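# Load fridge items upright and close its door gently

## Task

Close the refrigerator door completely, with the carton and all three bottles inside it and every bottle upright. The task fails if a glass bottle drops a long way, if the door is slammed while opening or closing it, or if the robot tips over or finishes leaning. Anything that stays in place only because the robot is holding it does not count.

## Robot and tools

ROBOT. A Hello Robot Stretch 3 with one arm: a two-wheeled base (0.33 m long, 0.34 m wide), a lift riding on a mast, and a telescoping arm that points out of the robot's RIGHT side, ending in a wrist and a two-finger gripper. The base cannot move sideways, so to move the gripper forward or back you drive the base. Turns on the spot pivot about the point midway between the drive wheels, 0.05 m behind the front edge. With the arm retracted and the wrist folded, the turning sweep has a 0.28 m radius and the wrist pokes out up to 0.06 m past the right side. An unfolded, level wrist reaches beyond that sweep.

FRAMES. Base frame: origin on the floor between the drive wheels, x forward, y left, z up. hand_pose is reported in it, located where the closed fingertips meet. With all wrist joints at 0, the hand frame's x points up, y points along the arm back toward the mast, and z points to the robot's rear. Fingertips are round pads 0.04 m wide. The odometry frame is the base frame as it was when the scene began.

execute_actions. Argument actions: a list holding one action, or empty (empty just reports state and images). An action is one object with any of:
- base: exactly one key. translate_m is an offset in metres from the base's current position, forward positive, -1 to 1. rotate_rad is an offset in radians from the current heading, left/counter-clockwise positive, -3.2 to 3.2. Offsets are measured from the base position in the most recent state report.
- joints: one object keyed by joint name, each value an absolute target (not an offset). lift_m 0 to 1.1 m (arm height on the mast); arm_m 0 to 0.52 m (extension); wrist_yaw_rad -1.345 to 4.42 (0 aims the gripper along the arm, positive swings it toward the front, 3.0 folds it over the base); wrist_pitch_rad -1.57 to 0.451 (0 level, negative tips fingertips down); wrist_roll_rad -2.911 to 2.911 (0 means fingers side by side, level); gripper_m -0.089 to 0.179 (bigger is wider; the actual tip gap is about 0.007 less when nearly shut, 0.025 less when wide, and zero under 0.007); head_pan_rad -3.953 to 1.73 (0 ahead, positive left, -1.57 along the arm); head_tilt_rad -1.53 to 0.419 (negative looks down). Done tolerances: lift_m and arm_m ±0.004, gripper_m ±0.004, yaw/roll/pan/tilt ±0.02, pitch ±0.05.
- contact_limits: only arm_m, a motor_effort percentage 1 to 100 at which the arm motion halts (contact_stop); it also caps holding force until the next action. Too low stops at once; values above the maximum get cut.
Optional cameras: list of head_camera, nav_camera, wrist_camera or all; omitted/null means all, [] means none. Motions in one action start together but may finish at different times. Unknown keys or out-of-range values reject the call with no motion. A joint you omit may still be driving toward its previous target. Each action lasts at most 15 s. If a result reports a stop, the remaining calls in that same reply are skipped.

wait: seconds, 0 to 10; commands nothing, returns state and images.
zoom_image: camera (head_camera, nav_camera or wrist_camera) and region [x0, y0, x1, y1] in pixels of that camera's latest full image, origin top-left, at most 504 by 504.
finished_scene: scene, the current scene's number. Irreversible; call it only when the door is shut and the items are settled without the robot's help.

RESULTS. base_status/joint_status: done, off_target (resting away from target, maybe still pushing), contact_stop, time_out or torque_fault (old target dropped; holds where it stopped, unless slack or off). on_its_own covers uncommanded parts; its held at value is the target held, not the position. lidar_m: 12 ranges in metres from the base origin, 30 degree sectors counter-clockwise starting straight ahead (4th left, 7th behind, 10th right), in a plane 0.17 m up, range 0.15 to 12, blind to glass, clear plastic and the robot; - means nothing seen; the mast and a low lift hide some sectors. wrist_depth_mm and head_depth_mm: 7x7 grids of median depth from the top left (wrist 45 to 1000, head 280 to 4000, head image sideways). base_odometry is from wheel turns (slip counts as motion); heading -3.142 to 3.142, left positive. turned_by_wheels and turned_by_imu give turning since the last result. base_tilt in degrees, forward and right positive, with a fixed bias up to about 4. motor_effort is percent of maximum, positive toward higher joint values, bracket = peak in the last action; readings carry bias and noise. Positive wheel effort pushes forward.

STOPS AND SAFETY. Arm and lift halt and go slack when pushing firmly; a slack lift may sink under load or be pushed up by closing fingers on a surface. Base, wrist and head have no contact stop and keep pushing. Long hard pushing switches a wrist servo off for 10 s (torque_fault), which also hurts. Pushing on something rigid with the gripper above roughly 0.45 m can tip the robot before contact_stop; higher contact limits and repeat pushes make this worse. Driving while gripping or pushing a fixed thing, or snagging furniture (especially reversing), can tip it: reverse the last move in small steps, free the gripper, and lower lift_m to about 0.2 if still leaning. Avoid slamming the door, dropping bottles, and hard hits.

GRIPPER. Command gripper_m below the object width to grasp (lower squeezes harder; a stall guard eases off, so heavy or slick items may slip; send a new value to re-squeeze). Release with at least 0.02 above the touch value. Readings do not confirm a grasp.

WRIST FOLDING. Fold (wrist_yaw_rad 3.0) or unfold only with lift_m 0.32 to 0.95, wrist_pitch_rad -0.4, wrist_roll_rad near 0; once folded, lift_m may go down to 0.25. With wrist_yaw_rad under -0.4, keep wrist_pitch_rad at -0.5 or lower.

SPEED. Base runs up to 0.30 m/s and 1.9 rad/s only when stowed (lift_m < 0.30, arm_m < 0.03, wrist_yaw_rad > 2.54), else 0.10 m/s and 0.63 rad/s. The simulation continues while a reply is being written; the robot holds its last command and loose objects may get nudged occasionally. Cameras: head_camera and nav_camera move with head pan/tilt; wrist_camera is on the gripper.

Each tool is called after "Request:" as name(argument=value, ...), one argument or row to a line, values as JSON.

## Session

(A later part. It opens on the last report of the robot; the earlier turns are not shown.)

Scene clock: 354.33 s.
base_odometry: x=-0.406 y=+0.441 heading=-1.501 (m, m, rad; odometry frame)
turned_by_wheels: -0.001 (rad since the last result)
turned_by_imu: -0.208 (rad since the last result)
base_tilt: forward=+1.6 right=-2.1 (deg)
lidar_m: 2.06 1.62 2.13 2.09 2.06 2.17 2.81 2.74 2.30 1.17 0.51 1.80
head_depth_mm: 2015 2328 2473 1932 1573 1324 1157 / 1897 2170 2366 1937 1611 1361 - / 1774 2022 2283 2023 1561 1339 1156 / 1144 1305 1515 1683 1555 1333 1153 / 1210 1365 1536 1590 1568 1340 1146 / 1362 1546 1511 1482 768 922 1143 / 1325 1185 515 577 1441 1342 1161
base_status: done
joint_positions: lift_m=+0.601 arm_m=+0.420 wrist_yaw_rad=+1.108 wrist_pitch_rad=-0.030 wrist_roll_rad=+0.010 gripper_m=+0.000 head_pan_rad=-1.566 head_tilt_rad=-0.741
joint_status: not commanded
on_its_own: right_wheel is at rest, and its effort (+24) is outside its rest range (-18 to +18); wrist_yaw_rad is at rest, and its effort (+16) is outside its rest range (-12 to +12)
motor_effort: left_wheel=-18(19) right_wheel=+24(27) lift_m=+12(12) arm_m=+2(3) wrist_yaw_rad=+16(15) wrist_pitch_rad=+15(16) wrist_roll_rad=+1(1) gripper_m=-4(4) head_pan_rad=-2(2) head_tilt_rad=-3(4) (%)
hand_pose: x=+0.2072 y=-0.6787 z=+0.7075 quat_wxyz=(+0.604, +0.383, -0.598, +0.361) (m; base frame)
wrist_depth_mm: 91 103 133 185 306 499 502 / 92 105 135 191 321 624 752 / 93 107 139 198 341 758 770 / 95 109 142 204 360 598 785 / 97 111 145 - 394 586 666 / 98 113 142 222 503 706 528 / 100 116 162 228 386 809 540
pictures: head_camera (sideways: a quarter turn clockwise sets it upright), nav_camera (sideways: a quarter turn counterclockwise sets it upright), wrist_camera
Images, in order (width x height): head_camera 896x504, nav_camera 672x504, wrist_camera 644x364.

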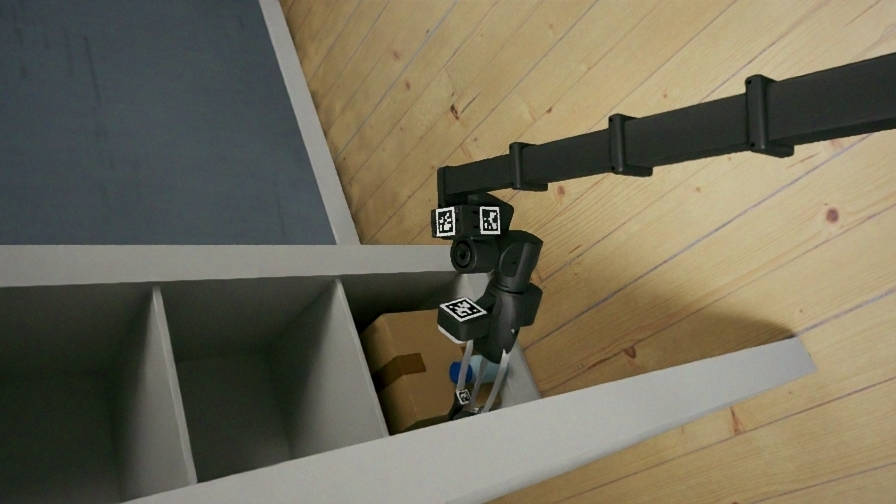

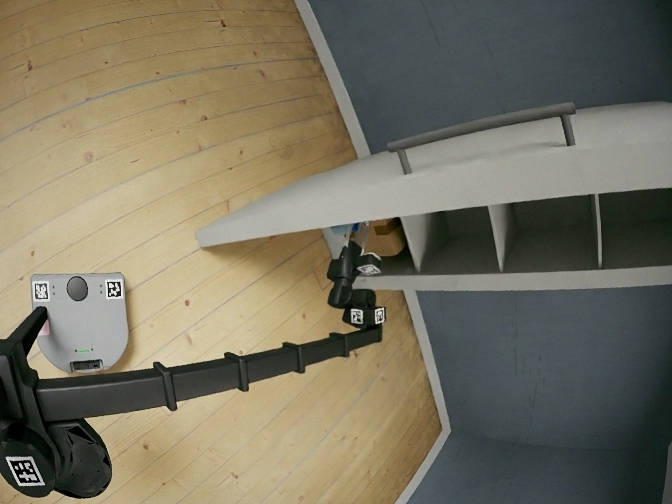

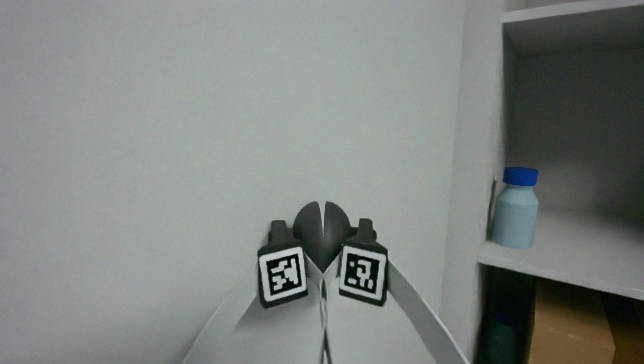

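Tip is on the inner face. Rotate left to sweep it open.

Request:
execute_actions(
  actions=[
    {"base":{"rotate_rad":0.5}},
  ],
  cameras=[],
)

Request:
execute_actions(
  actions=[
    {"base":{"rotate_rad":0.4}},
  ],
)

Scene clock: 359.83 s.
base_odometry: x=-0.406 y=+0.441 heading=-1.002 (m, m, rad; odometry frame)
turned_by_wheels: +0.499 (rad since the last result)
turned_by_imu: +0.030 (rad since the last result)
base_tilt: forward=+1.8 right=-1.9 (deg)
lidar_m: 2.06 1.63 2.17 2.07 2.05 2.18 2.78 2.73 2.24 1.17 0.51 1.82
head_depth_mm: 1966 2267 2482 1928 1572 1328 1155 / 1859 2116 2351 1927 1608 1354 - / 1747 1975 2254 2014 1554 1329 1161 / 1117 1281 1461 1667 1560 1336 1151 / 1268 1431 1540 1560 1576 1334 1149 / 1365 1532 1509 1487 773 950 1137 / 1320 1114 518 581 1502 1338 1164
base_status: rotate_rad off_target (by the wheels' count: +0.4990 of +0.5000)
joint_positions: lift_m=+0.601 arm_m=+0.420 wrist_yaw_rad=+1.061 wrist_pitch_rad=-0.030 wrist_roll_rad=+0.010 gripper_m=+0.000 head_pan_rad=-1.566 head_tilt_rad=-0.741
joint_status: not commanded
on_its_own: wrist_yaw_rad is held at +1.080, not at your +1.130, by its stall guard, which is not easing now; right_wheel is at rest, and its effort (+21) is outside its rest range (-18 to +18); wrist_yaw_rad is at rest, and its effort (+14) is outside its rest range (-12 to +12)
motor_effort: left_wheel=-15(23) right_wheel=+21(26) lift_m=+11(12) arm_m=+2(2) wrist_yaw_rad=+14(25) wrist_pitch_rad=+16(16) wrist_roll_rad=+0(1) gripper_m=-4(6) head_pan_rad=-1(3) head_tilt_rad=-2(3) (%)
hand_pose: x=+0.2015 y=-0.6896 z=+0.7075 quat_wxyz=(+0.613, +0.369, -0.607, +0.347) (m; base frame)
wrist_depth_mm: 90 103 133 187 318 495 511 / 91 105 136 193 334 722 749 / 93 107 139 200 355 807 769 / 94 109 143 207 373 587 788 / 95 110 145 - 413 596 669 / 97 113 142 226 503 686 534 / 99 115 162 233 404 792 538
pictures: none
No camera images: the call's "cameras" was empty. Leave "cameras" out to get every camera's image.

Scene clock: 361.77 s.
base_odometry: x=-0.406 y=+0.441 heading=-0.602 (m, m, rad; odometry frame)
turned_by_wheels: +0.399 (rad since the last result)
turned_by_imu: +0.041 (rad since the last result)
base_tilt: forward=+1.8 right=-2.1 (deg)
lidar_m: 2.07 1.66 2.22 2.05 2.02 2.21 2.74 2.70 2.18 1.17 0.52 1.86
head_depth_mm: 1907 2184 2386 1927 1569 1328 1157 / 1803 2070 2287 1925 1612 1363 - / 1708 1935 2196 2002 1556 1338 1158 / 1126 1266 1455 1670 1556 1333 1159 / 1350 1499 1536 1528 1572 1332 1160 / 1364 1528 1516 1512 783 961 1138 / 1321 1183 524 587 1503 1336 1162
base_status: done
joint_positions: lift_m=+0.601 arm_m=+0.420 wrist_yaw_rad=+1.013 wrist_pitch_rad=-0.030 wrist_roll_rad=+0.010 gripper_m=+0.000 head_pan_rad=-1.566 head_tilt_rad=-0.741
joint_status: not commanded
on_its_own: wrist_yaw_rad is held at +1.024, not at your +1.130, by its stall guard, which is not easing now
motor_effort: left_wheel=-10(25) right_wheel=+15(28) lift_m=+12(12) arm_m=+2(2) wrist_yaw_rad=+8(29) wrist_pitch_rad=+16(16) wrist_roll_rad=+1(1) gripper_m=-3(5) head_pan_rad=-2(2) head_tilt_rad=-3(4) (%)
hand_pose: x=+0.1953 y=-0.6999 z=+0.7075 quat_wxyz=(+0.621, +0.354, -0.616, +0.332) (m; base frame)
wrist_depth_mm: 91 104 135 189 324 505 501 / 92 106 137 196 339 779 746 / 93 108 141 203 363 823 752 / 95 110 145 211 389 603 777 / 97 112 145 - 422 595 661 / 98 114 140 229 524 698 525 / 100 116 164 237 411 765 535
pictures: head_camera (sideways: a quarter turn clockwise sets it upright), nav_camera (sideways: a quarter turn counterclockwise sets it upright), wrist_camera
Images, in order (width x height): head_camera 896x504, nav_camera 672x504, wrist_camera 644x364.

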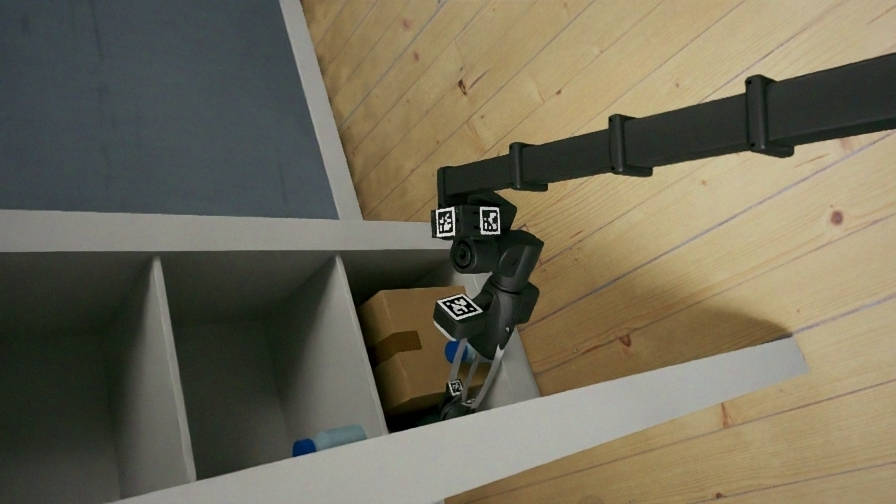

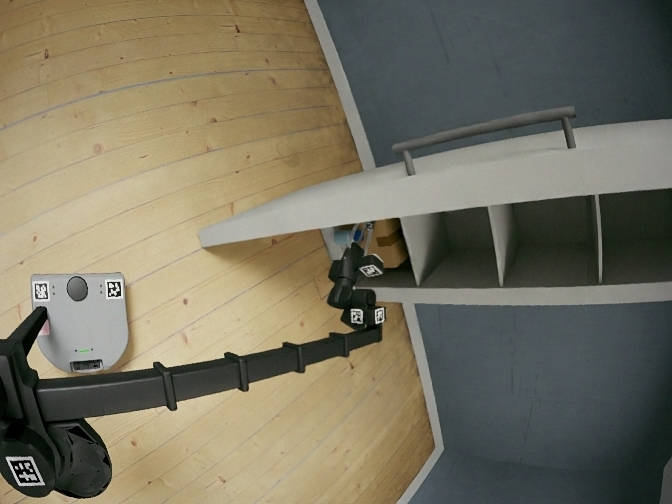

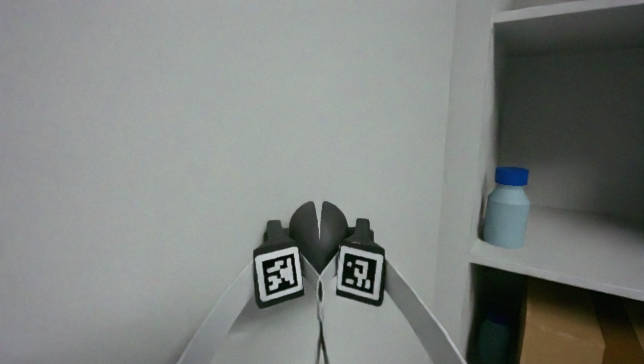

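Request:
execute_actions(
  actions=[
    {"base":{"translate_m":-0.25},"joints":{"arm_m":0.1}},
  ],
  cameras=[],
)

Request:
execute_actions(
  actions=[
    {"base":{"rotate_rad":0.35},"joints":{"arm_m":0.0,"wrist_yaw_rad":0,"wrist_pitch_rad":0,"lift_m":0.1,"gripper_m":0.12}},
  ],
)

Scene clock: 376.73 s.
base_odometry: x=-0.612 y=+0.583 heading=-0.602 (m, m, rad; odometry frame)
turned_by_wheels: +0.000 (rad since the last result)
turned_by_imu: +0.001 (rad since the last result)
base_tilt: forward=+1.7 right=-2.1 (deg)
lidar_m: 2.30 1.87 2.39 1.95 1.95 2.11 2.50 2.47 2.31 1.30 0.64 1.96
head_depth_mm: 2012 2319 2453 1934 1584 1330 1153 / 1901 2173 2372 1931 1588 1363 - / 1814 2055 2300 1924 1580 1387 1135 / 1713 1938 2231 1925 1581 1370 1115 / 1626 1798 2017 1754 1583 1394 1137 / 1112 1275 1510 1637 1586 1339 1158 / 1368 1553 1537 1525 1576 1314 1141
base_status: done
joint_positions: lift_m=+0.601 arm_m=+0.100 wrist_yaw_rad=+1.022 wrist_pitch_rad=-0.022 wrist_roll_rad=+0.010 gripper_m=+0.000 head_pan_rad=-1.566 head_tilt_rad=-0.741
joint_status: all done
on_its_own: wrist_yaw_rad is held at +1.024, not at your +1.130, by its stall guard, which is not easing now
motor_effort: left_wheel=+0(11) right_wheel=+0(8) lift_m=+12(12) arm_m=-3(6) wrist_yaw_rad=+0(8) wrist_pitch_rad=+11(16) wrist_roll_rad=+0(0) gripper_m=-2(4) head_pan_rad=-2(2) head_tilt_rad=-2(3) (%)
hand_pose: x=+0.1967 y=-0.3786 z=+0.7095 quat_wxyz=(+0.618, +0.354, -0.616, +0.337) (m; base frame)
wrist_depth_mm: - - - 377 618 - - / - - - 397 633 - - / - - - 407 676 - - / - - - 425 713 - - / - - - - 762 - 893 / - - - 464 980 943 871 / - - - 493 780 928 884
pictures: none
No camera images: the call's "cameras" was empty. Leave "cameras" out to get every camera's image.

Scene clock: 382.10 s.
base_odometry: x=-0.612 y=+0.583 heading=-0.252 (m, m, rad; odometry frame)
turned_by_wheels: +0.350 (rad since the last result)
turned_by_imu: +0.342 (rad since the last result)
base_tilt: forward=+1.7 right=-2.1 (deg)
lidar_m: 1.86 2.34 2.03 1.95 2.00 2.61 2.48 2.54 1.32 0.77 0.64 2.40
head_depth_mm: 1599 1820 2088 1926 1570 1329 1157 / 1109 1295 2027 1920 1580 1336 1152 / 1384 1395 1507 1718 1568 1336 1161 / 1417 1635 1564 1642 1575 1334 1156 / 1406 1611 1542 1684 1583 1334 1156 / 1126 1172 1197 1076 987 1225 1160 / 752 699 668 749 1505 1338 1158
base_status: done
joint_positions: lift_m=+0.101 arm_m=+0.000 wrist_yaw_rad=+0.004 wrist_pitch_rad=-0.021 wrist_roll_rad=+0.010 gripper_m=+0.120 head_pan_rad=-1.566 head_tilt_rad=-0.741
joint_status: all done
motor_effort: left_wheel=-1(6) right_wheel=+2(4) lift_m=+12(14) arm_m=-3(1) wrist_yaw_rad=-3(3) wrist_pitch_rad=+11(12) wrist_roll_rad=+1(1) gripper_m=+1(86) head_pan_rad=-2(2) head_tilt_rad=-3(3) (%)
hand_pose: x=-0.0205 y=-0.4010 z=+0.2097 quat_wxyz=(+0.704, +0.009, -0.710, -0.007) (m; base frame)
wrist_depth_mm: 329 399 924 - - - - / - 395 975 - - - - / - 393 972 - - - - / - 394 953 - - - - / 686 381 752 747 730 734 732 / 496 - 514 513 508 536 500 / 405 392 392 397 391 393 389
pictures: head_camera (sideways: a quarter turn clockwise sets it upright), nav_camera (sideways: a quarter turn counterclockwise sets it upright), wrist_camera
Images, in order (width x height): head_camera 896x504, nav_camera 672x504, wrist_camera 644x364.

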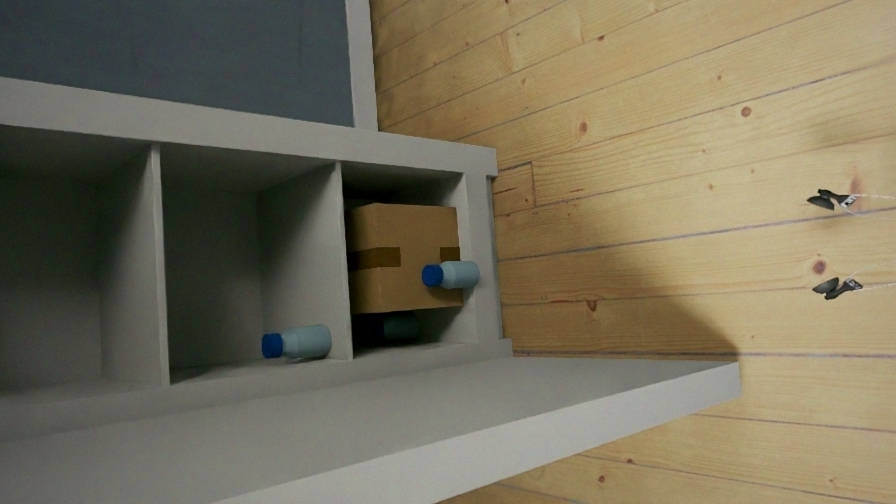

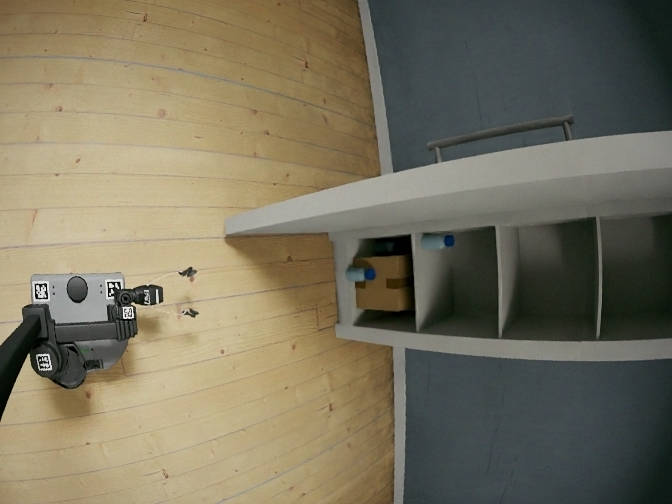

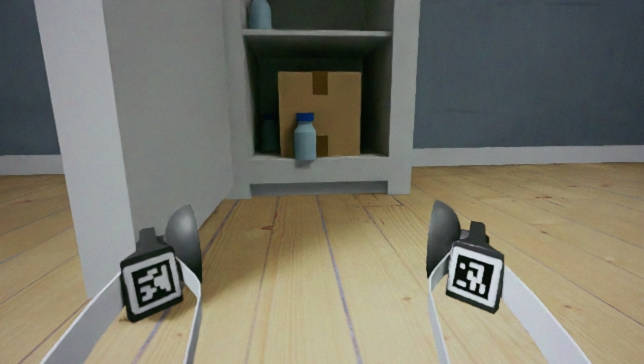

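Request:
execute_actions(
  actions=[
    {"base":{"rotate_rad":0.7}},
  ],
  cameras=[],
)

Request:
execute_actions(
  actions=[
    {"base":{"translate_m":-0.68}},
  ],
  cameras=[],
)

Request:
execute_actions(
  actions=[
    {"base":{"rotate_rad":-0.68}},
  ],
  cameras=[],
)

Request:
execute_actions(
  actions=[
    {"base":{"translate_m":0.56},"joints":{"lift_m":0.07,"arm_m":0.25}},
  ],
)

Scene clock: 393.23 s.
base_odometry: x=-0.612 y=+0.583 heading=+0.447 (m, m, rad; odometry frame)
turned_by_wheels: +0.700 (rad since the last result)
turned_by_imu: +0.685 (rad since the last result)
base_tilt: forward=+1.8 right=-1.9 (deg)
lidar_m: 2.39 1.95 1.95 2.10 2.50 2.48 2.31 1.30 0.64 1.96 2.30 1.86
head_depth_mm: 524 572 658 937 1497 1334 1160 / 1629 1792 1977 811 964 1275 1156 / 1750 1966 2224 1929 1575 1304 1153 / 1860 2111 2329 1932 1578 1339 1159 / 2009 2272 2450 1935 1587 1336 1158 / 2147 2460 2486 1931 1585 1331 1161 / 2337 2607 2491 1937 1582 1335 1159
base_status: done
joint_positions: lift_m=+0.101 arm_m=+0.000 wrist_yaw_rad=+0.003 wrist_pitch_rad=-0.021 wrist_roll_rad=+0.010 gripper_m=+0.120 head_pan_rad=-1.566 head_tilt_rad=-0.741
joint_status: not commanded
motor_effort: left_wheel=-1(6) right_wheel=+2(3) lift_m=+12(12) arm_m=-3(3) wrist_yaw_rad=-2(2) wrist_pitch_rad=+11(11) wrist_roll_rad=+0(1) gripper_m=-1(0) head_pan_rad=-2(2) head_tilt_rad=-3(3) (%)
hand_pose: x=-0.0207 y=-0.4010 z=+0.2097 quat_wxyz=(+0.704, +0.009, -0.710, -0.007) (m; base frame)
wrist_depth_mm: - - - - - 347 886 / - - - - - 362 846 / - - - - - 369 902 / - - - - - 386 825 / 736 809 730 736 749 619 732 / 516 - 517 514 511 505 504 / 401 399 394 391 393 392 384
pictures: none
No camera images: the call's "cameras" was empty. Leave "cameras" out to get every camera's image.

Scene clock: 401.13 s.
base_odometry: x=-1.225 y=+0.289 heading=+0.447 (m, m, rad; odometry frame)
turned_by_wheels: +0.000 (rad since the last result)
turned_by_imu: +0.002 (rad since the last result)
base_tilt: forward=+1.7 right=-1.9 (deg)
lidar_m: 2.98 2.37 2.35 2.45 1.96 1.94 1.79 1.42 0.86 0.88 0.73 2.48
head_depth_mm: 1096 1038 1310 1032 1448 1329 1155 / 1158 1040 1404 1242 1382 1336 1156 / 1145 1103 1442 1299 1431 1334 1155 / 981 1075 1249 1418 1539 1336 1156 / 903 1003 1131 1311 1485 1332 1153 / 815 893 988 1107 1258 1313 1159 / 734 796 870 956 1070 1218 1160
base_status: done
joint_positions: lift_m=+0.101 arm_m=+0.000 wrist_yaw_rad=+0.003 wrist_pitch_rad=-0.021 wrist_roll_rad=+0.010 gripper_m=+0.120 head_pan_rad=-1.566 head_tilt_rad=-0.741
joint_status: not commanded
motor_effort: left_wheel=-1(5) right_wheel=+2(2) lift_m=+12(12) arm_m=-3(3) wrist_yaw_rad=-2(2) wrist_pitch_rad=+11(11) wrist_roll_rad=+0(1) gripper_m=+1(1) head_pan_rad=-2(2) head_tilt_rad=-3(3) (%)
hand_pose: x=-0.0207 y=-0.4010 z=+0.2097 quat_wxyz=(+0.704, +0.009, -0.710, -0.007) (m; base frame)
wrist_depth_mm: 438 526 666 811 897 705 858 / 441 531 693 831 663 533 903 / 449 539 701 858 695 552 895 / 454 541 734 822 696 572 947 / 456 545 716 740 695 586 723 / 488 - 517 512 512 535 506 / 403 397 393 396 390 389 390
pictures: none
No camera images: the call's "cameras" was empty. Leave "cameras" out to get every camera's image.

Scene clock: 403.17 s.
base_odometry: x=-1.225 y=+0.289 heading=-0.232 (m, m, rad; odometry frame)
turned_by_wheels: -0.680 (rad since the last result)
turned_by_imu: -0.666 (rad since the last result)
base_tilt: forward=+1.8 right=-2.1 (deg)
lidar_m: 0.74 2.48 2.45 2.35 2.43 2.02 1.94 2.00 1.47 0.85 0.87 0.73
head_depth_mm: 1220 1394 1598 1799 1574 1327 1160 / 1211 1373 1578 1805 1582 1334 1155 / 1206 1364 1563 1791 1575 1335 1159 / 1197 1344 1547 1780 1579 1336 1157 / 1184 1329 1500 1715 1511 1336 1157 / 1004 911 931 1078 1352 1337 1154 / 688 791 1350 1209 1310 1340 1164
base_status: done
joint_positions: lift_m=+0.101 arm_m=+0.000 wrist_yaw_rad=+0.003 wrist_pitch_rad=-0.021 wrist_roll_rad=+0.010 gripper_m=+0.120 head_pan_rad=-1.566 head_tilt_rad=-0.741
joint_status: not commanded
motor_effort: left_wheel=+2(5) right_wheel=-1(4) lift_m=+12(12) arm_m=-3(3) wrist_yaw_rad=-3(3) wrist_pitch_rad=+11(11) wrist_roll_rad=+0(1) gripper_m=-1(0) head_pan_rad=-2(2) head_tilt_rad=-3(3) (%)
hand_pose: x=-0.0208 y=-0.4010 z=+0.2097 quat_wxyz=(+0.704, +0.009, -0.710, -0.007) (m; base frame)
wrist_depth_mm: 764 682 737 - - - - / 582 596 713 - - - - / 610 622 698 - - - - / 588 624 693 - - - - / 611 619 689 734 731 718 724 / 522 - 515 513 509 547 500 / 401 393 390 392 388 388 389
pictures: none
No camera images: the call's "cameras" was empty. Leave "cameras" out to get every camera's image.

Scene clock: 409.87 s.
base_odometry: x=-0.680 y=+0.160 heading=-0.232 (m, m, rad; odometry frame)
turned_by_wheels: +0.000 (rad since the last result)
turned_by_imu: -0.003 (rad since the last result)
base_tilt: forward=+1.8 right=-2.1 (deg)
lidar_m: 2.26 1.96 2.47 2.37 2.44 2.62 2.50 2.04 0.90 0.62 0.24 0.27
head_depth_mm: 813 842 948 1741 1574 1335 1158 / 1049 990 1180 1166 1384 1326 1160 / 1082 1043 1373 1220 1376 1334 1158 / 1071 1046 1354 1217 1305 1333 1135 / 1063 1047 1336 1128 1380 1307 1136 / 779 793 851 866 802 753 709 / 600 568 539 515 492 473 458
base_status: done
joint_positions: lift_m=+0.079 arm_m=+0.250 wrist_yaw_rad=+0.002 wrist_pitch_rad=-0.021 wrist_roll_rad=+0.010 gripper_m=+0.120 head_pan_rad=-1.566 head_tilt_rad=-0.741
joint_status: lift_m contact_stop (moved -0.021 of -0.031); the others done
on_its_own: lift_m is slack since a contact_stop, until your next command for it (your +0.070 is given up)
motor_effort: left_wheel=+1(6) right_wheel=-1(4) lift_m=+20(44) arm_m=+3(22) wrist_yaw_rad=-1(2) wrist_pitch_rad=+11(72) wrist_roll_rad=+0(0) gripper_m=-1(0) head_pan_rad=-2(1) head_tilt_rad=-4(3) (%)
hand_pose: x=-0.0210 y=-0.6503 z=+0.1882 quat_wxyz=(+0.704, +0.008, -0.710, -0.007) (m; base frame)
wrist_depth_mm: 237 301 527 352 360 411 334 / 237 312 521 362 371 416 345 / 236 323 568 331 382 439 356 / 235 329 500 330 401 434 371 / 234 336 355 358 364 375 384 / 233 - 366 369 415 384 396 / 220 346 361 360 358 356 357
pictures: head_camera (sideways: a quarter turn clockwise sets it upright), nav_camera (sideways: a quarter turn counterclockwise sets it upright), wrist_camera
ARM HIT: the arm struck its own base hard.
Images, in order (width x height): head_camera 896x504, nav_camera 672x504, wrist_camera 644x364.

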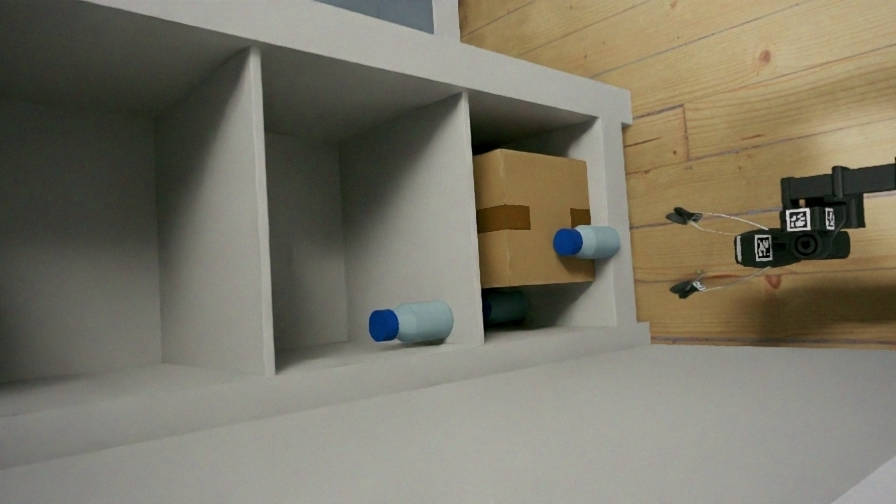

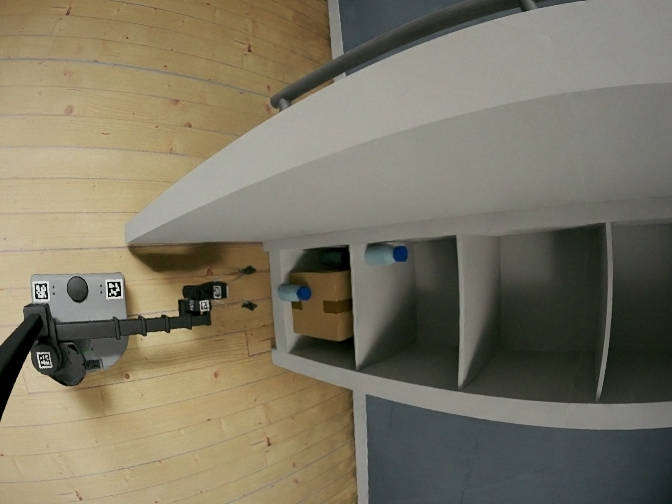

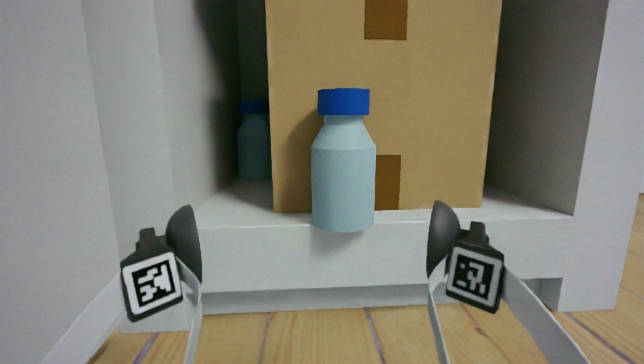

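Request:
execute_actions(
  actions=[
    {"base":{"translate_m":-0.02},"joints":{"lift_m":0.095}},
  ],
  cameras=[],
)

Request:
execute_actions(
  actions=[
    {"joints":{"arm_m":0.45}},
  ],
  cameras=["wrist_camera"],
)

Scene clock: 414.03 s.
base_odometry: x=-0.699 y=+0.165 heading=-0.232 (m, m, rad; odometry frame)
turned_by_wheels: +0.000 (rad since the last result)
turned_by_imu: +0.000 (rad since the last result)
base_tilt: forward=+1.7 right=-2.1 (deg)
lidar_m: 2.28 1.97 2.46 2.37 2.44 2.59 2.48 2.03 0.89 0.72 0.25 0.27
head_depth_mm: 769 828 928 1755 1571 1332 1155 / 1033 982 1117 1158 1389 1330 1157 / 1077 1036 1372 1220 1392 1333 1152 / 1073 1040 1356 1221 1307 1361 1134 / 1061 1042 1343 1167 1383 1334 1156 / 938 845 891 965 915 856 807 / 652 647 615 587 561 540 519
base_status: done
joint_positions: lift_m=+0.094 arm_m=+0.250 wrist_yaw_rad=+0.002 wrist_pitch_rad=-0.021 wrist_roll_rad=+0.010 gripper_m=+0.120 head_pan_rad=-1.566 head_tilt_rad=-0.741
joint_status: all done
motor_effort: left_wheel=+2(3) right_wheel=-1(6) lift_m=+28(27) arm_m=+3(3) wrist_yaw_rad=-2(2) wrist_pitch_rad=+11(11) wrist_roll_rad=+0(1) gripper_m=+0(1) head_pan_rad=-2(2) head_tilt_rad=-2(3) (%)
hand_pose: x=-0.0210 y=-0.6503 z=+0.2037 quat_wxyz=(+0.704, +0.008, -0.710, -0.007) (m; base frame)
wrist_depth_mm: 263 309 526 351 359 406 333 / 264 312 515 366 373 434 341 / 262 324 508 330 380 435 355 / 263 335 509 326 397 436 370 / 260 342 368 356 369 381 378 / 258 - 364 371 379 392 399 / 245 368 384 387 382 376 380
pictures: none
No camera images: the call's "cameras" was empty. Leave "cameras" out to get every camera's image.

Scene clock: 416.73 s.
base_odometry: x=-0.699 y=+0.165 heading=-0.232 (m, m, rad; odometry frame)
turned_by_wheels: +0.000 (rad since the last result)
turned_by_imu: +0.000 (rad since the last result)
base_tilt: forward=+1.7 right=-2.0 (deg)
lidar_m: 2.28 1.97 2.45 2.37 2.44 2.59 2.47 2.04 0.89 0.72 0.25 0.27
head_depth_mm: 767 827 930 1755 1574 1334 1157 / 1032 978 1116 1155 1381 1329 1159 / 1078 1040 1368 1219 1384 1330 1153 / 1069 1042 1359 1218 1303 1297 1153 / 1063 1048 1337 1169 1381 1337 1158 / 938 849 894 963 917 857 808 / 656 649 616 586 562 540 520
base_status: not commanded
joint_positions: lift_m=+0.094 arm_m=+0.450 wrist_yaw_rad=+0.002 wrist_pitch_rad=-0.021 wrist_roll_rad=+0.010 gripper_m=+0.120 head_pan_rad=-1.566 head_tilt_rad=-0.741
joint_status: all done
motor_effort: left_wheel=+2(1) right_wheel=-1(0) lift_m=+28(27) arm_m=+3(0) wrist_yaw_rad=-3(2) wrist_pitch_rad=+11(11) wrist_roll_rad=+0(1) gripper_m=+0(1) head_pan_rad=-2(2) head_tilt_rad=-3(3) (%)
hand_pose: x=-0.0210 y=-0.8503 z=+0.2037 quat_wxyz=(+0.704, +0.008, -0.710, -0.007) (m; base frame)
wrist_depth_mm: 220 317 163 166 169 171 175 / 219 317 169 170 174 179 182 / 218 317 174 118 179 185 188 / 216 311 181 127 186 192 195 / 216 288 187 122 127 198 204 / 215 - 195 123 130 207 213 / - 197 196 129 146 196 194
pictures: wrist_camera
Images, in order (width x height): wrist_camera 644x364.

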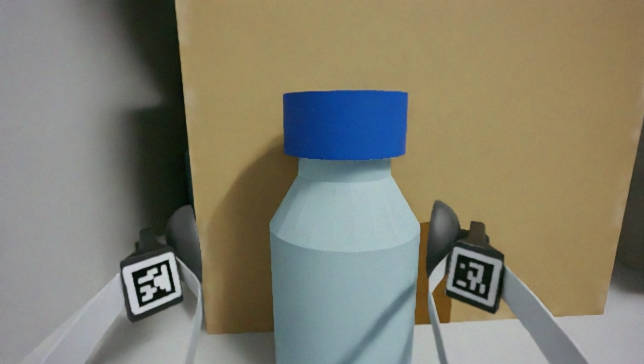

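Request:
execute_actions(
  actions=[
    {"joints":{"gripper_m":0.02}},
  ],
  cameras=[],
)

Request:
execute_actions(
  actions=[
    {"joints":{"lift_m":0.12}},
  ],
  cameras=[],
)

Request:
execute_actions(
  actions=[
    {"joints":{"arm_m":0.2}},
  ],
  cameras=[],
)

Request:
execute_actions(
  actions=[
    {"joints":{"lift_m":0.6}},
  ],
  cameras=[],
)

Request:
execute_actions(
  actions=[
    {"joints":{"arm_m":0.52}},
  ],
)

Scene clock: 425.93 s.
base_odometry: x=-0.699 y=+0.165 heading=-0.232 (m, m, rad; odometry frame)
turned_by_wheels: +0.000 (rad since the last result)
turned_by_imu: +0.000 (rad since the last result)
base_tilt: forward=+1.8 right=-2.1 (deg)
lidar_m: 2.28 1.97 2.46 2.37 2.44 2.59 2.48 2.05 0.89 0.72 0.25 0.27
head_depth_mm: 768 827 931 1771 1572 1332 1158 / 1029 978 1110 1158 1388 1333 1155 / 1077 1039 1370 1218 1384 1333 1156 / 1068 1040 1357 1222 1294 1290 1157 / 1059 1045 1340 1165 1387 1338 1156 / 939 849 894 969 918 858 807 / 653 648 615 587 561 540 520
base_status: not commanded
joint_positions: lift_m=+0.094 arm_m=+0.450 wrist_yaw_rad=-0.007 wrist_pitch_rad=-0.020 wrist_roll_rad=+0.010 gripper_m=+0.021 head_pan_rad=-1.566 head_tilt_rad=-0.741
joint_status: all done
motor_effort: left_wheel=-1(1) right_wheel=+2(3) lift_m=+27(27) arm_m=+2(3) wrist_yaw_rad=+6(6) wrist_pitch_rad=+11(11) wrist_roll_rad=+0(0) gripper_m=-21(99) head_pan_rad=-2(2) head_tilt_rad=-3(3) (%)
hand_pose: x=-0.0233 y=-0.8504 z=+0.2039 quat_wxyz=(+0.704, +0.005, -0.710, -0.010) (m; base frame)
wrist_depth_mm: 218 301 163 166 169 173 176 / 216 302 167 170 176 179 183 / 216 323 172 113 181 186 189 / 214 323 179 123 187 191 197 / 213 315 130 118 138 200 205 / 213 257 126 118 170 208 215 / 199 197 189 123 187 196 194
pictures: none
No camera images: the call's "cameras" was empty. Leave "cameras" out to get every camera's image.

Scene clock: 426.93 s.
base_odometry: x=-0.699 y=+0.165 heading=-0.232 (m, m, rad; odometry frame)
turned_by_wheels: +0.000 (rad since the last result)
turned_by_imu: +0.000 (rad since the last result)
base_tilt: forward=+1.5 right=-2.1 (deg)
lidar_m: 2.28 1.98 2.47 2.36 2.44 2.59 2.47 2.04 0.90 0.72 0.25 0.27
head_depth_mm: 768 827 928 1754 1576 1330 1158 / 1032 980 1117 1159 1383 1334 1154 / 1076 1037 1373 1224 1382 1332 1154 / 1073 1044 1364 1217 1279 1309 1158 / 1061 1045 1346 1163 1391 1339 1155 / 938 849 892 966 918 857 805 / 653 648 616 588 561 539 520
base_status: not commanded
joint_positions: lift_m=+0.119 arm_m=+0.450 wrist_yaw_rad=-0.004 wrist_pitch_rad=-0.055 wrist_roll_rad=+0.010 gripper_m=+0.021 head_pan_rad=-1.566 head_tilt_rad=-0.741
joint_status: all done
motor_effort: left_wheel=+0(1) right_wheel=+0(1) lift_m=+29(33) arm_m=+3(3) wrist_yaw_rad=+2(5) wrist_pitch_rad=+29(31) wrist_roll_rad=+1(0) gripper_m=-21(21) head_pan_rad=-2(2) head_tilt_rad=-3(3) (%)
hand_pose: x=-0.0224 y=-0.8493 z=+0.2200 quat_wxyz=(+0.704, +0.018, -0.710, -0.021) (m; base frame)
wrist_depth_mm: 217 300 161 163 166 169 175 / 214 320 167 168 173 177 180 / 214 319 171 114 180 184 188 / 213 315 179 123 188 192 196 / 212 314 128 118 166 202 207 / 216 271 125 118 141 211 218 / 208 218 201 122 209 215 214
pictures: none
No camera images: the call's "cameras" was empty. Leave "cameras" out to get every camera's image.

Scene clock: 430.00 s.
base_odometry: x=-0.699 y=+0.165 heading=-0.232 (m, m, rad; odometry frame)
turned_by_wheels: +0.000 (rad since the last result)
turned_by_imu: +0.000 (rad since the last result)
base_tilt: forward=+1.8 right=-2.0 (deg)
lidar_m: 2.28 1.97 2.46 2.37 2.44 2.59 2.47 2.04 0.90 0.55 0.25 0.27
head_depth_mm: 767 830 928 1758 1570 1334 1156 / 1034 982 1117 1158 1386 1329 1156 / 1079 1043 1378 1220 1383 1327 1203 / 1069 1041 1362 1227 1345 1280 1137 / 1062 1043 1346 1167 1390 1335 1156 / 939 849 894 964 916 857 808 / 652 648 616 586 562 539 519
base_status: not commanded
joint_positions: lift_m=+0.119 arm_m=+0.200 wrist_yaw_rad=-0.002 wrist_pitch_rad=-0.056 wrist_roll_rad=+0.010 gripper_m=+0.021 head_pan_rad=-1.566 head_tilt_rad=-0.741
joint_status: all done
motor_effort: left_wheel=+1(1) right_wheel=+0(0) lift_m=+29(30) arm_m=-3(2) wrist_yaw_rad=+2(3) wrist_pitch_rad=+30(30) wrist_roll_rad=+0(1) gripper_m=-21(21) head_pan_rad=-2(2) head_tilt_rad=-3(3) (%)
hand_pose: x=-0.0220 y=-0.5998 z=+0.2197 quat_wxyz=(+0.704, +0.019, -0.710, -0.021) (m; base frame)
wrist_depth_mm: 264 343 531 396 404 455 375 / 263 355 519 408 416 463 393 / 264 365 508 113 434 461 999 / 259 381 512 123 456 462 - / 260 392 128 118 281 442 655 / 259 354 126 118 141 458 509 / 255 372 380 123 383 392 394
pictures: none
No camera images: the call's "cameras" was empty. Leave "cameras" out to get every camera's image.

Scene clock: 435.20 s.
base_odometry: x=-0.699 y=+0.165 heading=-0.232 (m, m, rad; odometry frame)
turned_by_wheels: +0.000 (rad since the last result)
turned_by_imu: +0.000 (rad since the last result)
base_tilt: forward=+1.7 right=-2.0 (deg)
lidar_m: 2.28 1.97 2.47 2.37 2.44 2.59 2.48 2.04 0.89 0.71 0.25 0.27
head_depth_mm: 765 829 929 1758 1573 1331 1158 / 1034 978 1113 1157 1367 1346 - / 1077 1039 1373 1224 1376 1266 1155 / 1072 1043 1357 1189 1272 1290 1159 / 1062 1044 1343 1172 1390 1333 1156 / 937 848 895 967 916 858 807 / 654 648 616 588 562 539 520
base_status: not commanded
joint_positions: lift_m=+0.599 arm_m=+0.200 wrist_yaw_rad=-0.002 wrist_pitch_rad=-0.057 wrist_roll_rad=+0.010 gripper_m=+0.021 head_pan_rad=-1.566 head_tilt_rad=-0.741
joint_status: all done
motor_effort: left_wheel=+1(1) right_wheel=+0(0) lift_m=+30(30) arm_m=-3(3) wrist_yaw_rad=+0(2) wrist_pitch_rad=+30(30) wrist_roll_rad=+0(0) gripper_m=-21(20) head_pan_rad=-2(2) head_tilt_rad=-3(3) (%)
hand_pose: x=-0.0220 y=-0.5997 z=+0.6995 quat_wxyz=(+0.704, +0.019, -0.710, -0.021) (m; base frame)
wrist_depth_mm: 264 342 525 570 580 453 376 / 264 353 710 772 787 454 392 / 263 364 516 114 751 460 992 / 260 381 501 124 812 465 - / 262 391 128 118 356 464 - / 259 356 126 118 141 471 - / 256 434 490 123 534 490 -
pictures: none
No camera images: the call's "cameras" was empty. Leave "cameras" out to get every camera's image.

Scene clock: 438.77 s.
base_odometry: x=-0.699 y=+0.165 heading=-0.232 (m, m, rad; odometry frame)
turned_by_wheels: +0.000 (rad since the last result)
turned_by_imu: +0.000 (rad since the last result)
base_tilt: forward=+1.7 right=-1.9 (deg)
lidar_m: 2.28 1.98 2.46 2.37 2.43 2.58 2.47 2.04 0.90 0.71 0.25 0.27
head_depth_mm: 769 829 928 1755 1576 1326 1155 / 1028 979 1115 1156 1364 1355 - / 1079 1038 1376 1223 1373 1334 1152 / 1070 1042 1334 - 1349 1340 1157 / 1062 1043 1345 1163 1379 1341 1155 / 939 848 894 965 918 860 808 / 652 649 613 588 561 539 519
base_status: not commanded
joint_positions: lift_m=+0.599 arm_m=+0.518 wrist_yaw_rad=-0.002 wrist_pitch_rad=-0.057 wrist_roll_rad=+0.010 gripper_m=+0.021 head_pan_rad=-1.566 head_tilt_rad=-0.741
joint_status: all done
joint sent to its limit — the command would take arm_m past its upper limit, so that joint was sent only as far as its limit.
motor_effort: left_wheel=+1(1) right_wheel=+0(1) lift_m=+30(30) arm_m=+3(5) wrist_yaw_rad=+2(1) wrist_pitch_rad=+30(30) wrist_roll_rad=+1(0) gripper_m=-21(20) head_pan_rad=-1(2) head_tilt_rad=-4(3) (%)
hand_pose: x=-0.0220 y=-0.9172 z=+0.6995 quat_wxyz=(+0.704, +0.019, -0.710, -0.021) (m; base frame)
wrist_depth_mm: 216 326 451 461 477 442 305 / 216 325 472 475 496 443 307 / 215 322 477 114 515 447 307 / 216 322 502 123 528 448 309 / 214 317 128 118 345 450 308 / 201 195 126 118 141 421 310 / 195 198 334 123 337 341 310
pictures: head_camera (sideways: a quarter turn clockwise sets it upright), nav_camera (sideways: a quarter turn counterclockwise sets it upright), wrist_camera
Images, in order (width x height): head_camera 896x504, nav_camera 672x504, wrist_camera 644x364.

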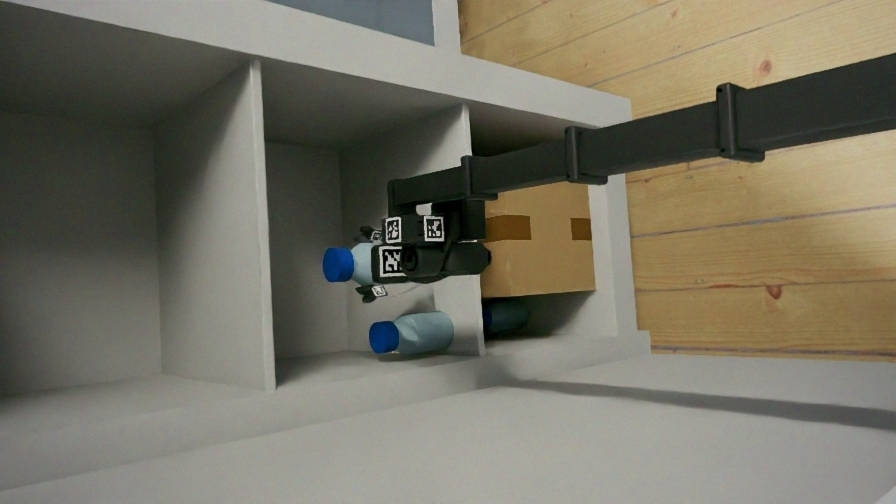

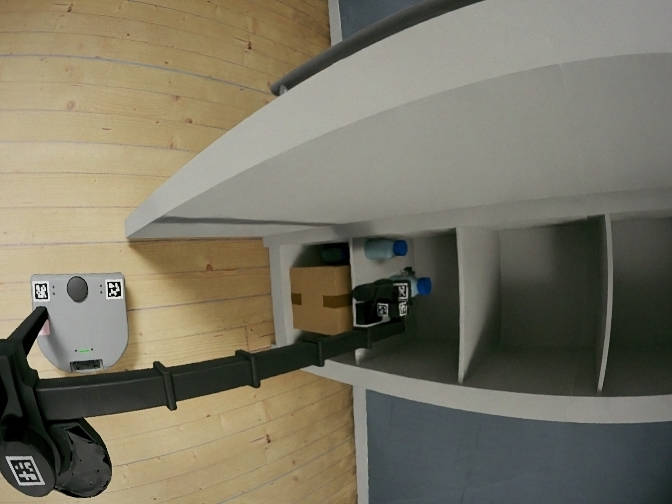

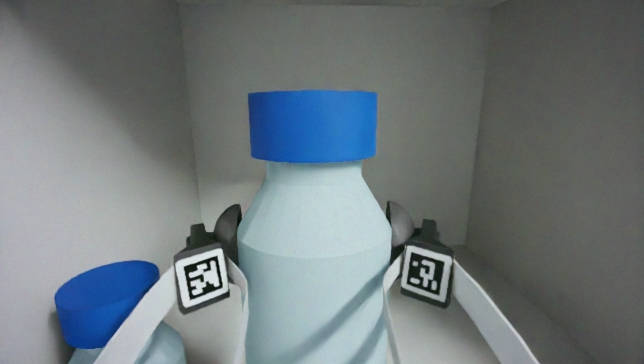

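Request:
execute_actions(
  actions=[
    {"base":{"rotate_rad":0.3},"joints":{"arm_m":0.15}},
  ],
  cameras=[],
)

Request:
execute_actions(
  actions=[
    {"base":{"translate_m":-0.33}},
  ],
  cameras=[],
)

Request:
execute_actions(
  actions=[
    {"base":{"rotate_rad":-0.3}},
  ],
  cameras=[],
)

Request:
execute_actions(
  actions=[
    {"base":{"translate_m":0.29}},
  ],
  cameras=[],
)

Request:
execute_actions(
  actions=[
    {"joints":{"arm_m":0.5}},
  ],
)

Scene clock: 456.87 s.
base_odometry: x=-0.699 y=+0.165 heading=+0.068 (m, m, rad; odometry frame)
turned_by_wheels: +0.300 (rad since the last result)
turned_by_imu: +0.115 (rad since the last result)
base_tilt: forward=+1.8 right=-2.0 (deg)
lidar_m: 2.26 1.95 2.39 2.37 2.53 2.55 2.50 1.82 0.89 0.40 0.24 2.18
head_depth_mm: 1049 1034 1178 1162 1296 1328 1153 / 1063 1034 1347 1215 1350 1361 - / 1067 1037 1359 1221 1342 - 1132 / 1065 1041 1338 1160 748 1303 1155 / 693 782 860 930 949 973 996 / 503 507 512 518 525 531 538 / 352 353 356 358 362 366 446
base_status: done
joint_positions: lift_m=+0.599 arm_m=+0.150 wrist_yaw_rad=+0.000 wrist_pitch_rad=-0.057 wrist_roll_rad=+0.012 gripper_m=+0.021 head_pan_rad=-1.566 head_tilt_rad=-0.742
joint_status: all done
motor_effort: left_wheel=+1(35) right_wheel=+0(30) lift_m=+29(30) arm_m=-3(5) wrist_yaw_rad=+0(58) wrist_pitch_rad=+30(31) wrist_roll_rad=+0(1) gripper_m=-21(26) head_pan_rad=-1(2) head_tilt_rad=-3(3) (%)
hand_pose: x=-0.0215 y=-0.5497 z=+0.6995 quat_wxyz=(+0.703, +0.020, -0.711, -0.021) (m; base frame)
wrist_depth_mm: 147 195 363 582 583 591 453 / 147 197 362 824 821 713 458 / 144 195 293 113 855 717 457 / 144 196 327 123 915 698 458 / 145 197 128 118 352 602 453 / 144 184 126 118 141 580 470 / 148 211 295 123 566 565 501
pictures: none
No camera images: the call's "cameras" was empty. Leave "cameras" out to get every camera's image.

Scene clock: 461.30 s.
base_odometry: x=-1.029 y=+0.142 heading=+0.068 (m, m, rad; odometry frame)
turned_by_wheels: +0.000 (rad since the last result)
turned_by_imu: +0.002 (rad since the last result)
base_tilt: forward=+1.7 right=-2.0 (deg)
lidar_m: 2.27 2.75 2.44 2.40 2.56 2.21 2.17 1.78 1.38 0.80 0.61 0.49
head_depth_mm: 1145 1287 1483 1740 1571 1334 1154 / 1107 1269 1492 1750 1574 1360 - / 686 762 877 1038 1411 - 1132 / 1041 1040 1341 1165 749 1309 1157 / 1047 1044 1341 1210 1317 1332 1161 / 1052 1044 1337 1211 1371 1337 1156 / 1034 992 1094 1113 1211 1270 1160
base_status: done
joint_positions: lift_m=+0.599 arm_m=+0.150 wrist_yaw_rad=+0.000 wrist_pitch_rad=-0.057 wrist_roll_rad=+0.012 gripper_m=+0.021 head_pan_rad=-1.566 head_tilt_rad=-0.742
joint_status: not commanded
motor_effort: left_wheel=+1(5) right_wheel=+0(3) lift_m=+29(29) arm_m=-3(3) wrist_yaw_rad=+0(0) wrist_pitch_rad=+30(30) wrist_roll_rad=+0(0) gripper_m=-20(19) head_pan_rad=-2(2) head_tilt_rad=-3(3) (%)
hand_pose: x=-0.0215 y=-0.5497 z=+0.6995 quat_wxyz=(+0.703, +0.020, -0.711, -0.021) (m; base frame)
wrist_depth_mm: 442 558 571 580 369 866 875 / 455 653 821 807 383 910 882 / 449 647 842 113 399 951 924 / 456 582 890 123 417 989 959 / 465 560 128 118 282 - 994 / 491 544 126 118 141 - - / 506 567 546 123 485 - -
pictures: none
No camera images: the call's "cameras" was empty. Leave "cameras" out to get every camera's image.

Scene clock: 462.73 s.
base_odometry: x=-1.029 y=+0.142 heading=-0.232 (m, m, rad; odometry frame)
turned_by_wheels: -0.300 (rad since the last result)
turned_by_imu: -0.293 (rad since the last result)
base_tilt: forward=+1.8 right=-1.9 (deg)
lidar_m: 0.49 2.27 2.68 2.39 2.41 2.44 2.17 2.18 1.53 0.80 0.85 0.52
head_depth_mm: 1296 1474 1734 1904 1567 1333 1157 / 1259 1438 1666 1865 1572 1360 - / 1228 1389 1598 1814 1577 - 1136 / 1190 1351 1546 1762 748 1310 1154 / 1154 1274 1417 1060 1287 1337 1160 / 653 754 901 1166 1312 1306 1160 / 1000 1040 1269 1171 1195 1294 1161
base_status: done
joint_positions: lift_m=+0.599 arm_m=+0.150 wrist_yaw_rad=+0.000 wrist_pitch_rad=-0.057 wrist_roll_rad=+0.012 gripper_m=+0.021 head_pan_rad=-1.566 head_tilt_rad=-0.742
joint_status: not commanded
motor_effort: left_wheel=+2(5) right_wheel=-1(4) lift_m=+29(30) arm_m=-3(3) wrist_yaw_rad=-1(0) wrist_pitch_rad=+30(30) wrist_roll_rad=+0(0) gripper_m=-20(20) head_pan_rad=-2(2) head_tilt_rad=-4(4) (%)
hand_pose: x=-0.0215 y=-0.5497 z=+0.6995 quat_wxyz=(+0.703, +0.020, -0.711, -0.021) (m; base frame)
wrist_depth_mm: 550 561 373 945 989 - - / 704 723 385 978 - - - / 736 766 390 113 - - - / 759 794 410 123 - - - / 623 627 128 119 - - - / 451 478 125 118 141 - - / 514 566 466 123 - - -
pictures: none
No camera images: the call's "cameras" was empty. Leave "cameras" out to get every camera's image.

Scene clock: 466.77 s.
base_odometry: x=-0.746 y=+0.075 heading=-0.232 (m, m, rad; odometry frame)
turned_by_wheels: +0.000 (rad since the last result)
turned_by_imu: -0.002 (rad since the last result)
base_tilt: forward=+1.9 right=-2.1 (deg)
lidar_m: 0.23 2.03 2.72 2.46 2.46 2.77 2.46 2.42 0.84 0.79 0.33 0.21
head_depth_mm: 1240 1414 1649 1861 1563 1336 1155 / 670 784 1532 1818 1572 1363 - / 744 815 898 1065 1278 - 1137 / 985 986 1243 1165 749 1306 1159 / 998 1043 1286 1167 1199 1304 1155 / 978 1038 1246 1167 1320 1277 1152 / 949 1013 850 986 1012 927 791
base_status: done
joint_positions: lift_m=+0.599 arm_m=+0.150 wrist_yaw_rad=+0.000 wrist_pitch_rad=-0.057 wrist_roll_rad=+0.012 gripper_m=+0.021 head_pan_rad=-1.566 head_tilt_rad=-0.742
joint_status: not commanded
motor_effort: left_wheel=+1(6) right_wheel=-1(4) lift_m=+29(29) arm_m=-3(3) wrist_yaw_rad=+0(0) wrist_pitch_rad=+30(30) wrist_roll_rad=+0(0) gripper_m=-20(20) head_pan_rad=-2(2) head_tilt_rad=-3(2) (%)
hand_pose: x=-0.0215 y=-0.5497 z=+0.6995 quat_wxyz=(+0.703, +0.020, -0.711, -0.021) (m; base frame)
wrist_depth_mm: 430 568 575 572 384 - - / 430 688 725 692 395 - - / 421 720 752 114 405 - - / 403 738 771 123 426 - - / 399 562 128 118 282 - - / 403 428 126 118 141 - - / 378 504 474 123 483 - -
pictures: none
No camera images: the call's "cameras" was empty. Leave "cameras" out to get every camera's image.

Scene clock: 470.57 s.
base_odometry: x=-0.746 y=+0.075 heading=-0.232 (m, m, rad; odometry frame)
turned_by_wheels: +0.000 (rad since the last result)
turned_by_imu: +0.000 (rad since the last result)
base_tilt: forward=+1.8 right=-2.1 (deg)
lidar_m: 0.23 2.03 2.72 2.46 2.46 2.77 2.46 2.40 0.83 0.79 0.33 0.21
head_depth_mm: 1244 1414 1643 1861 1565 1329 1153 / 671 778 1525 1807 1622 1360 - / 744 816 896 1022 1308 1338 1155 / 984 983 996 - 1316 1332 1161 / 996 1041 1280 1166 1192 1303 1154 / 973 1034 1242 1161 1320 1278 1155 / 954 1010 849 986 1013 929 792
base_status: not commanded
joint_positions: lift_m=+0.599 arm_m=+0.500 wrist_yaw_rad=+0.000 wrist_pitch_rad=-0.057 wrist_roll_rad=+0.012 gripper_m=+0.021 head_pan_rad=-1.566 head_tilt_rad=-0.742
joint_status: all done
motor_effort: left_wheel=+1(1) right_wheel=-1(2) lift_m=+29(30) arm_m=+3(4) wrist_yaw_rad=+0(0) wrist_pitch_rad=+30(30) wrist_roll_rad=+0(0) gripper_m=-21(19) head_pan_rad=-2(2) head_tilt_rad=-3(2) (%)
hand_pose: x=-0.0215 y=-0.8991 z=+0.6995 quat_wxyz=(+0.703, +0.020, -0.711, -0.021) (m; base frame)
wrist_depth_mm: 359 377 404 417 246 163 121 / 371 387 411 434 249 164 122 / 384 401 423 113 239 167 124 / 399 419 444 123 260 170 125 / 408 434 128 118 177 173 126 / 417 435 126 118 141 166 128 / 346 349 334 122 257 167 129
pictures: head_camera (sideways: a quarter turn clockwise sets it upright), nav_camera (sideways: a quarter turn counterclockwise sets it upright), wrist_camera
Images, in order (width x height): head_camera 896x504, nav_camera 672x504, wrist_camera 644x364.

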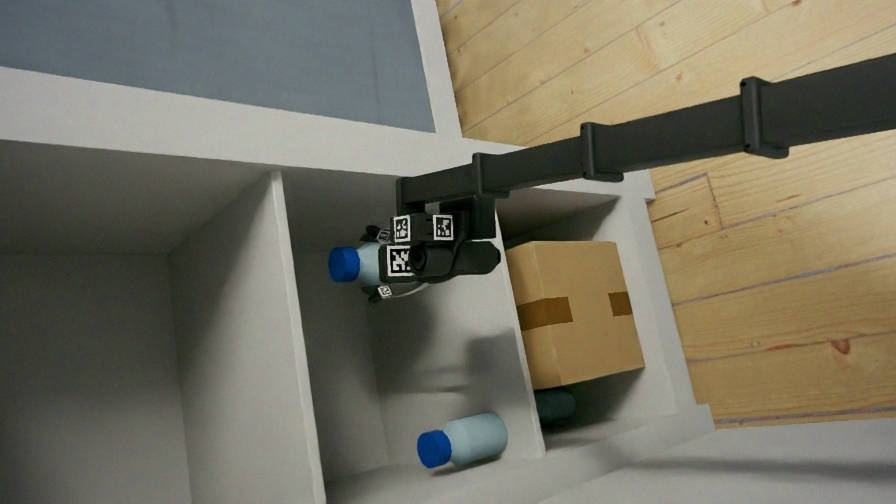

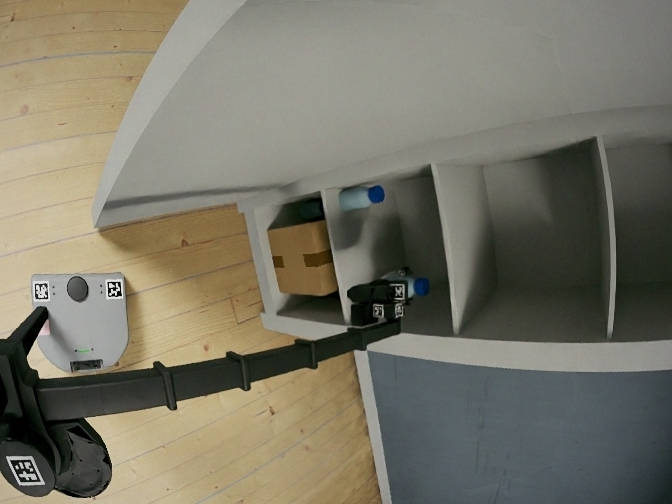

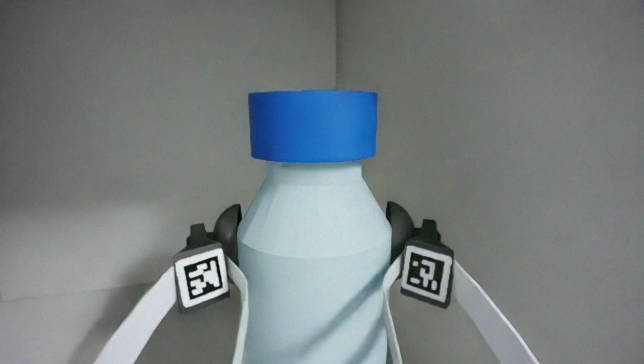

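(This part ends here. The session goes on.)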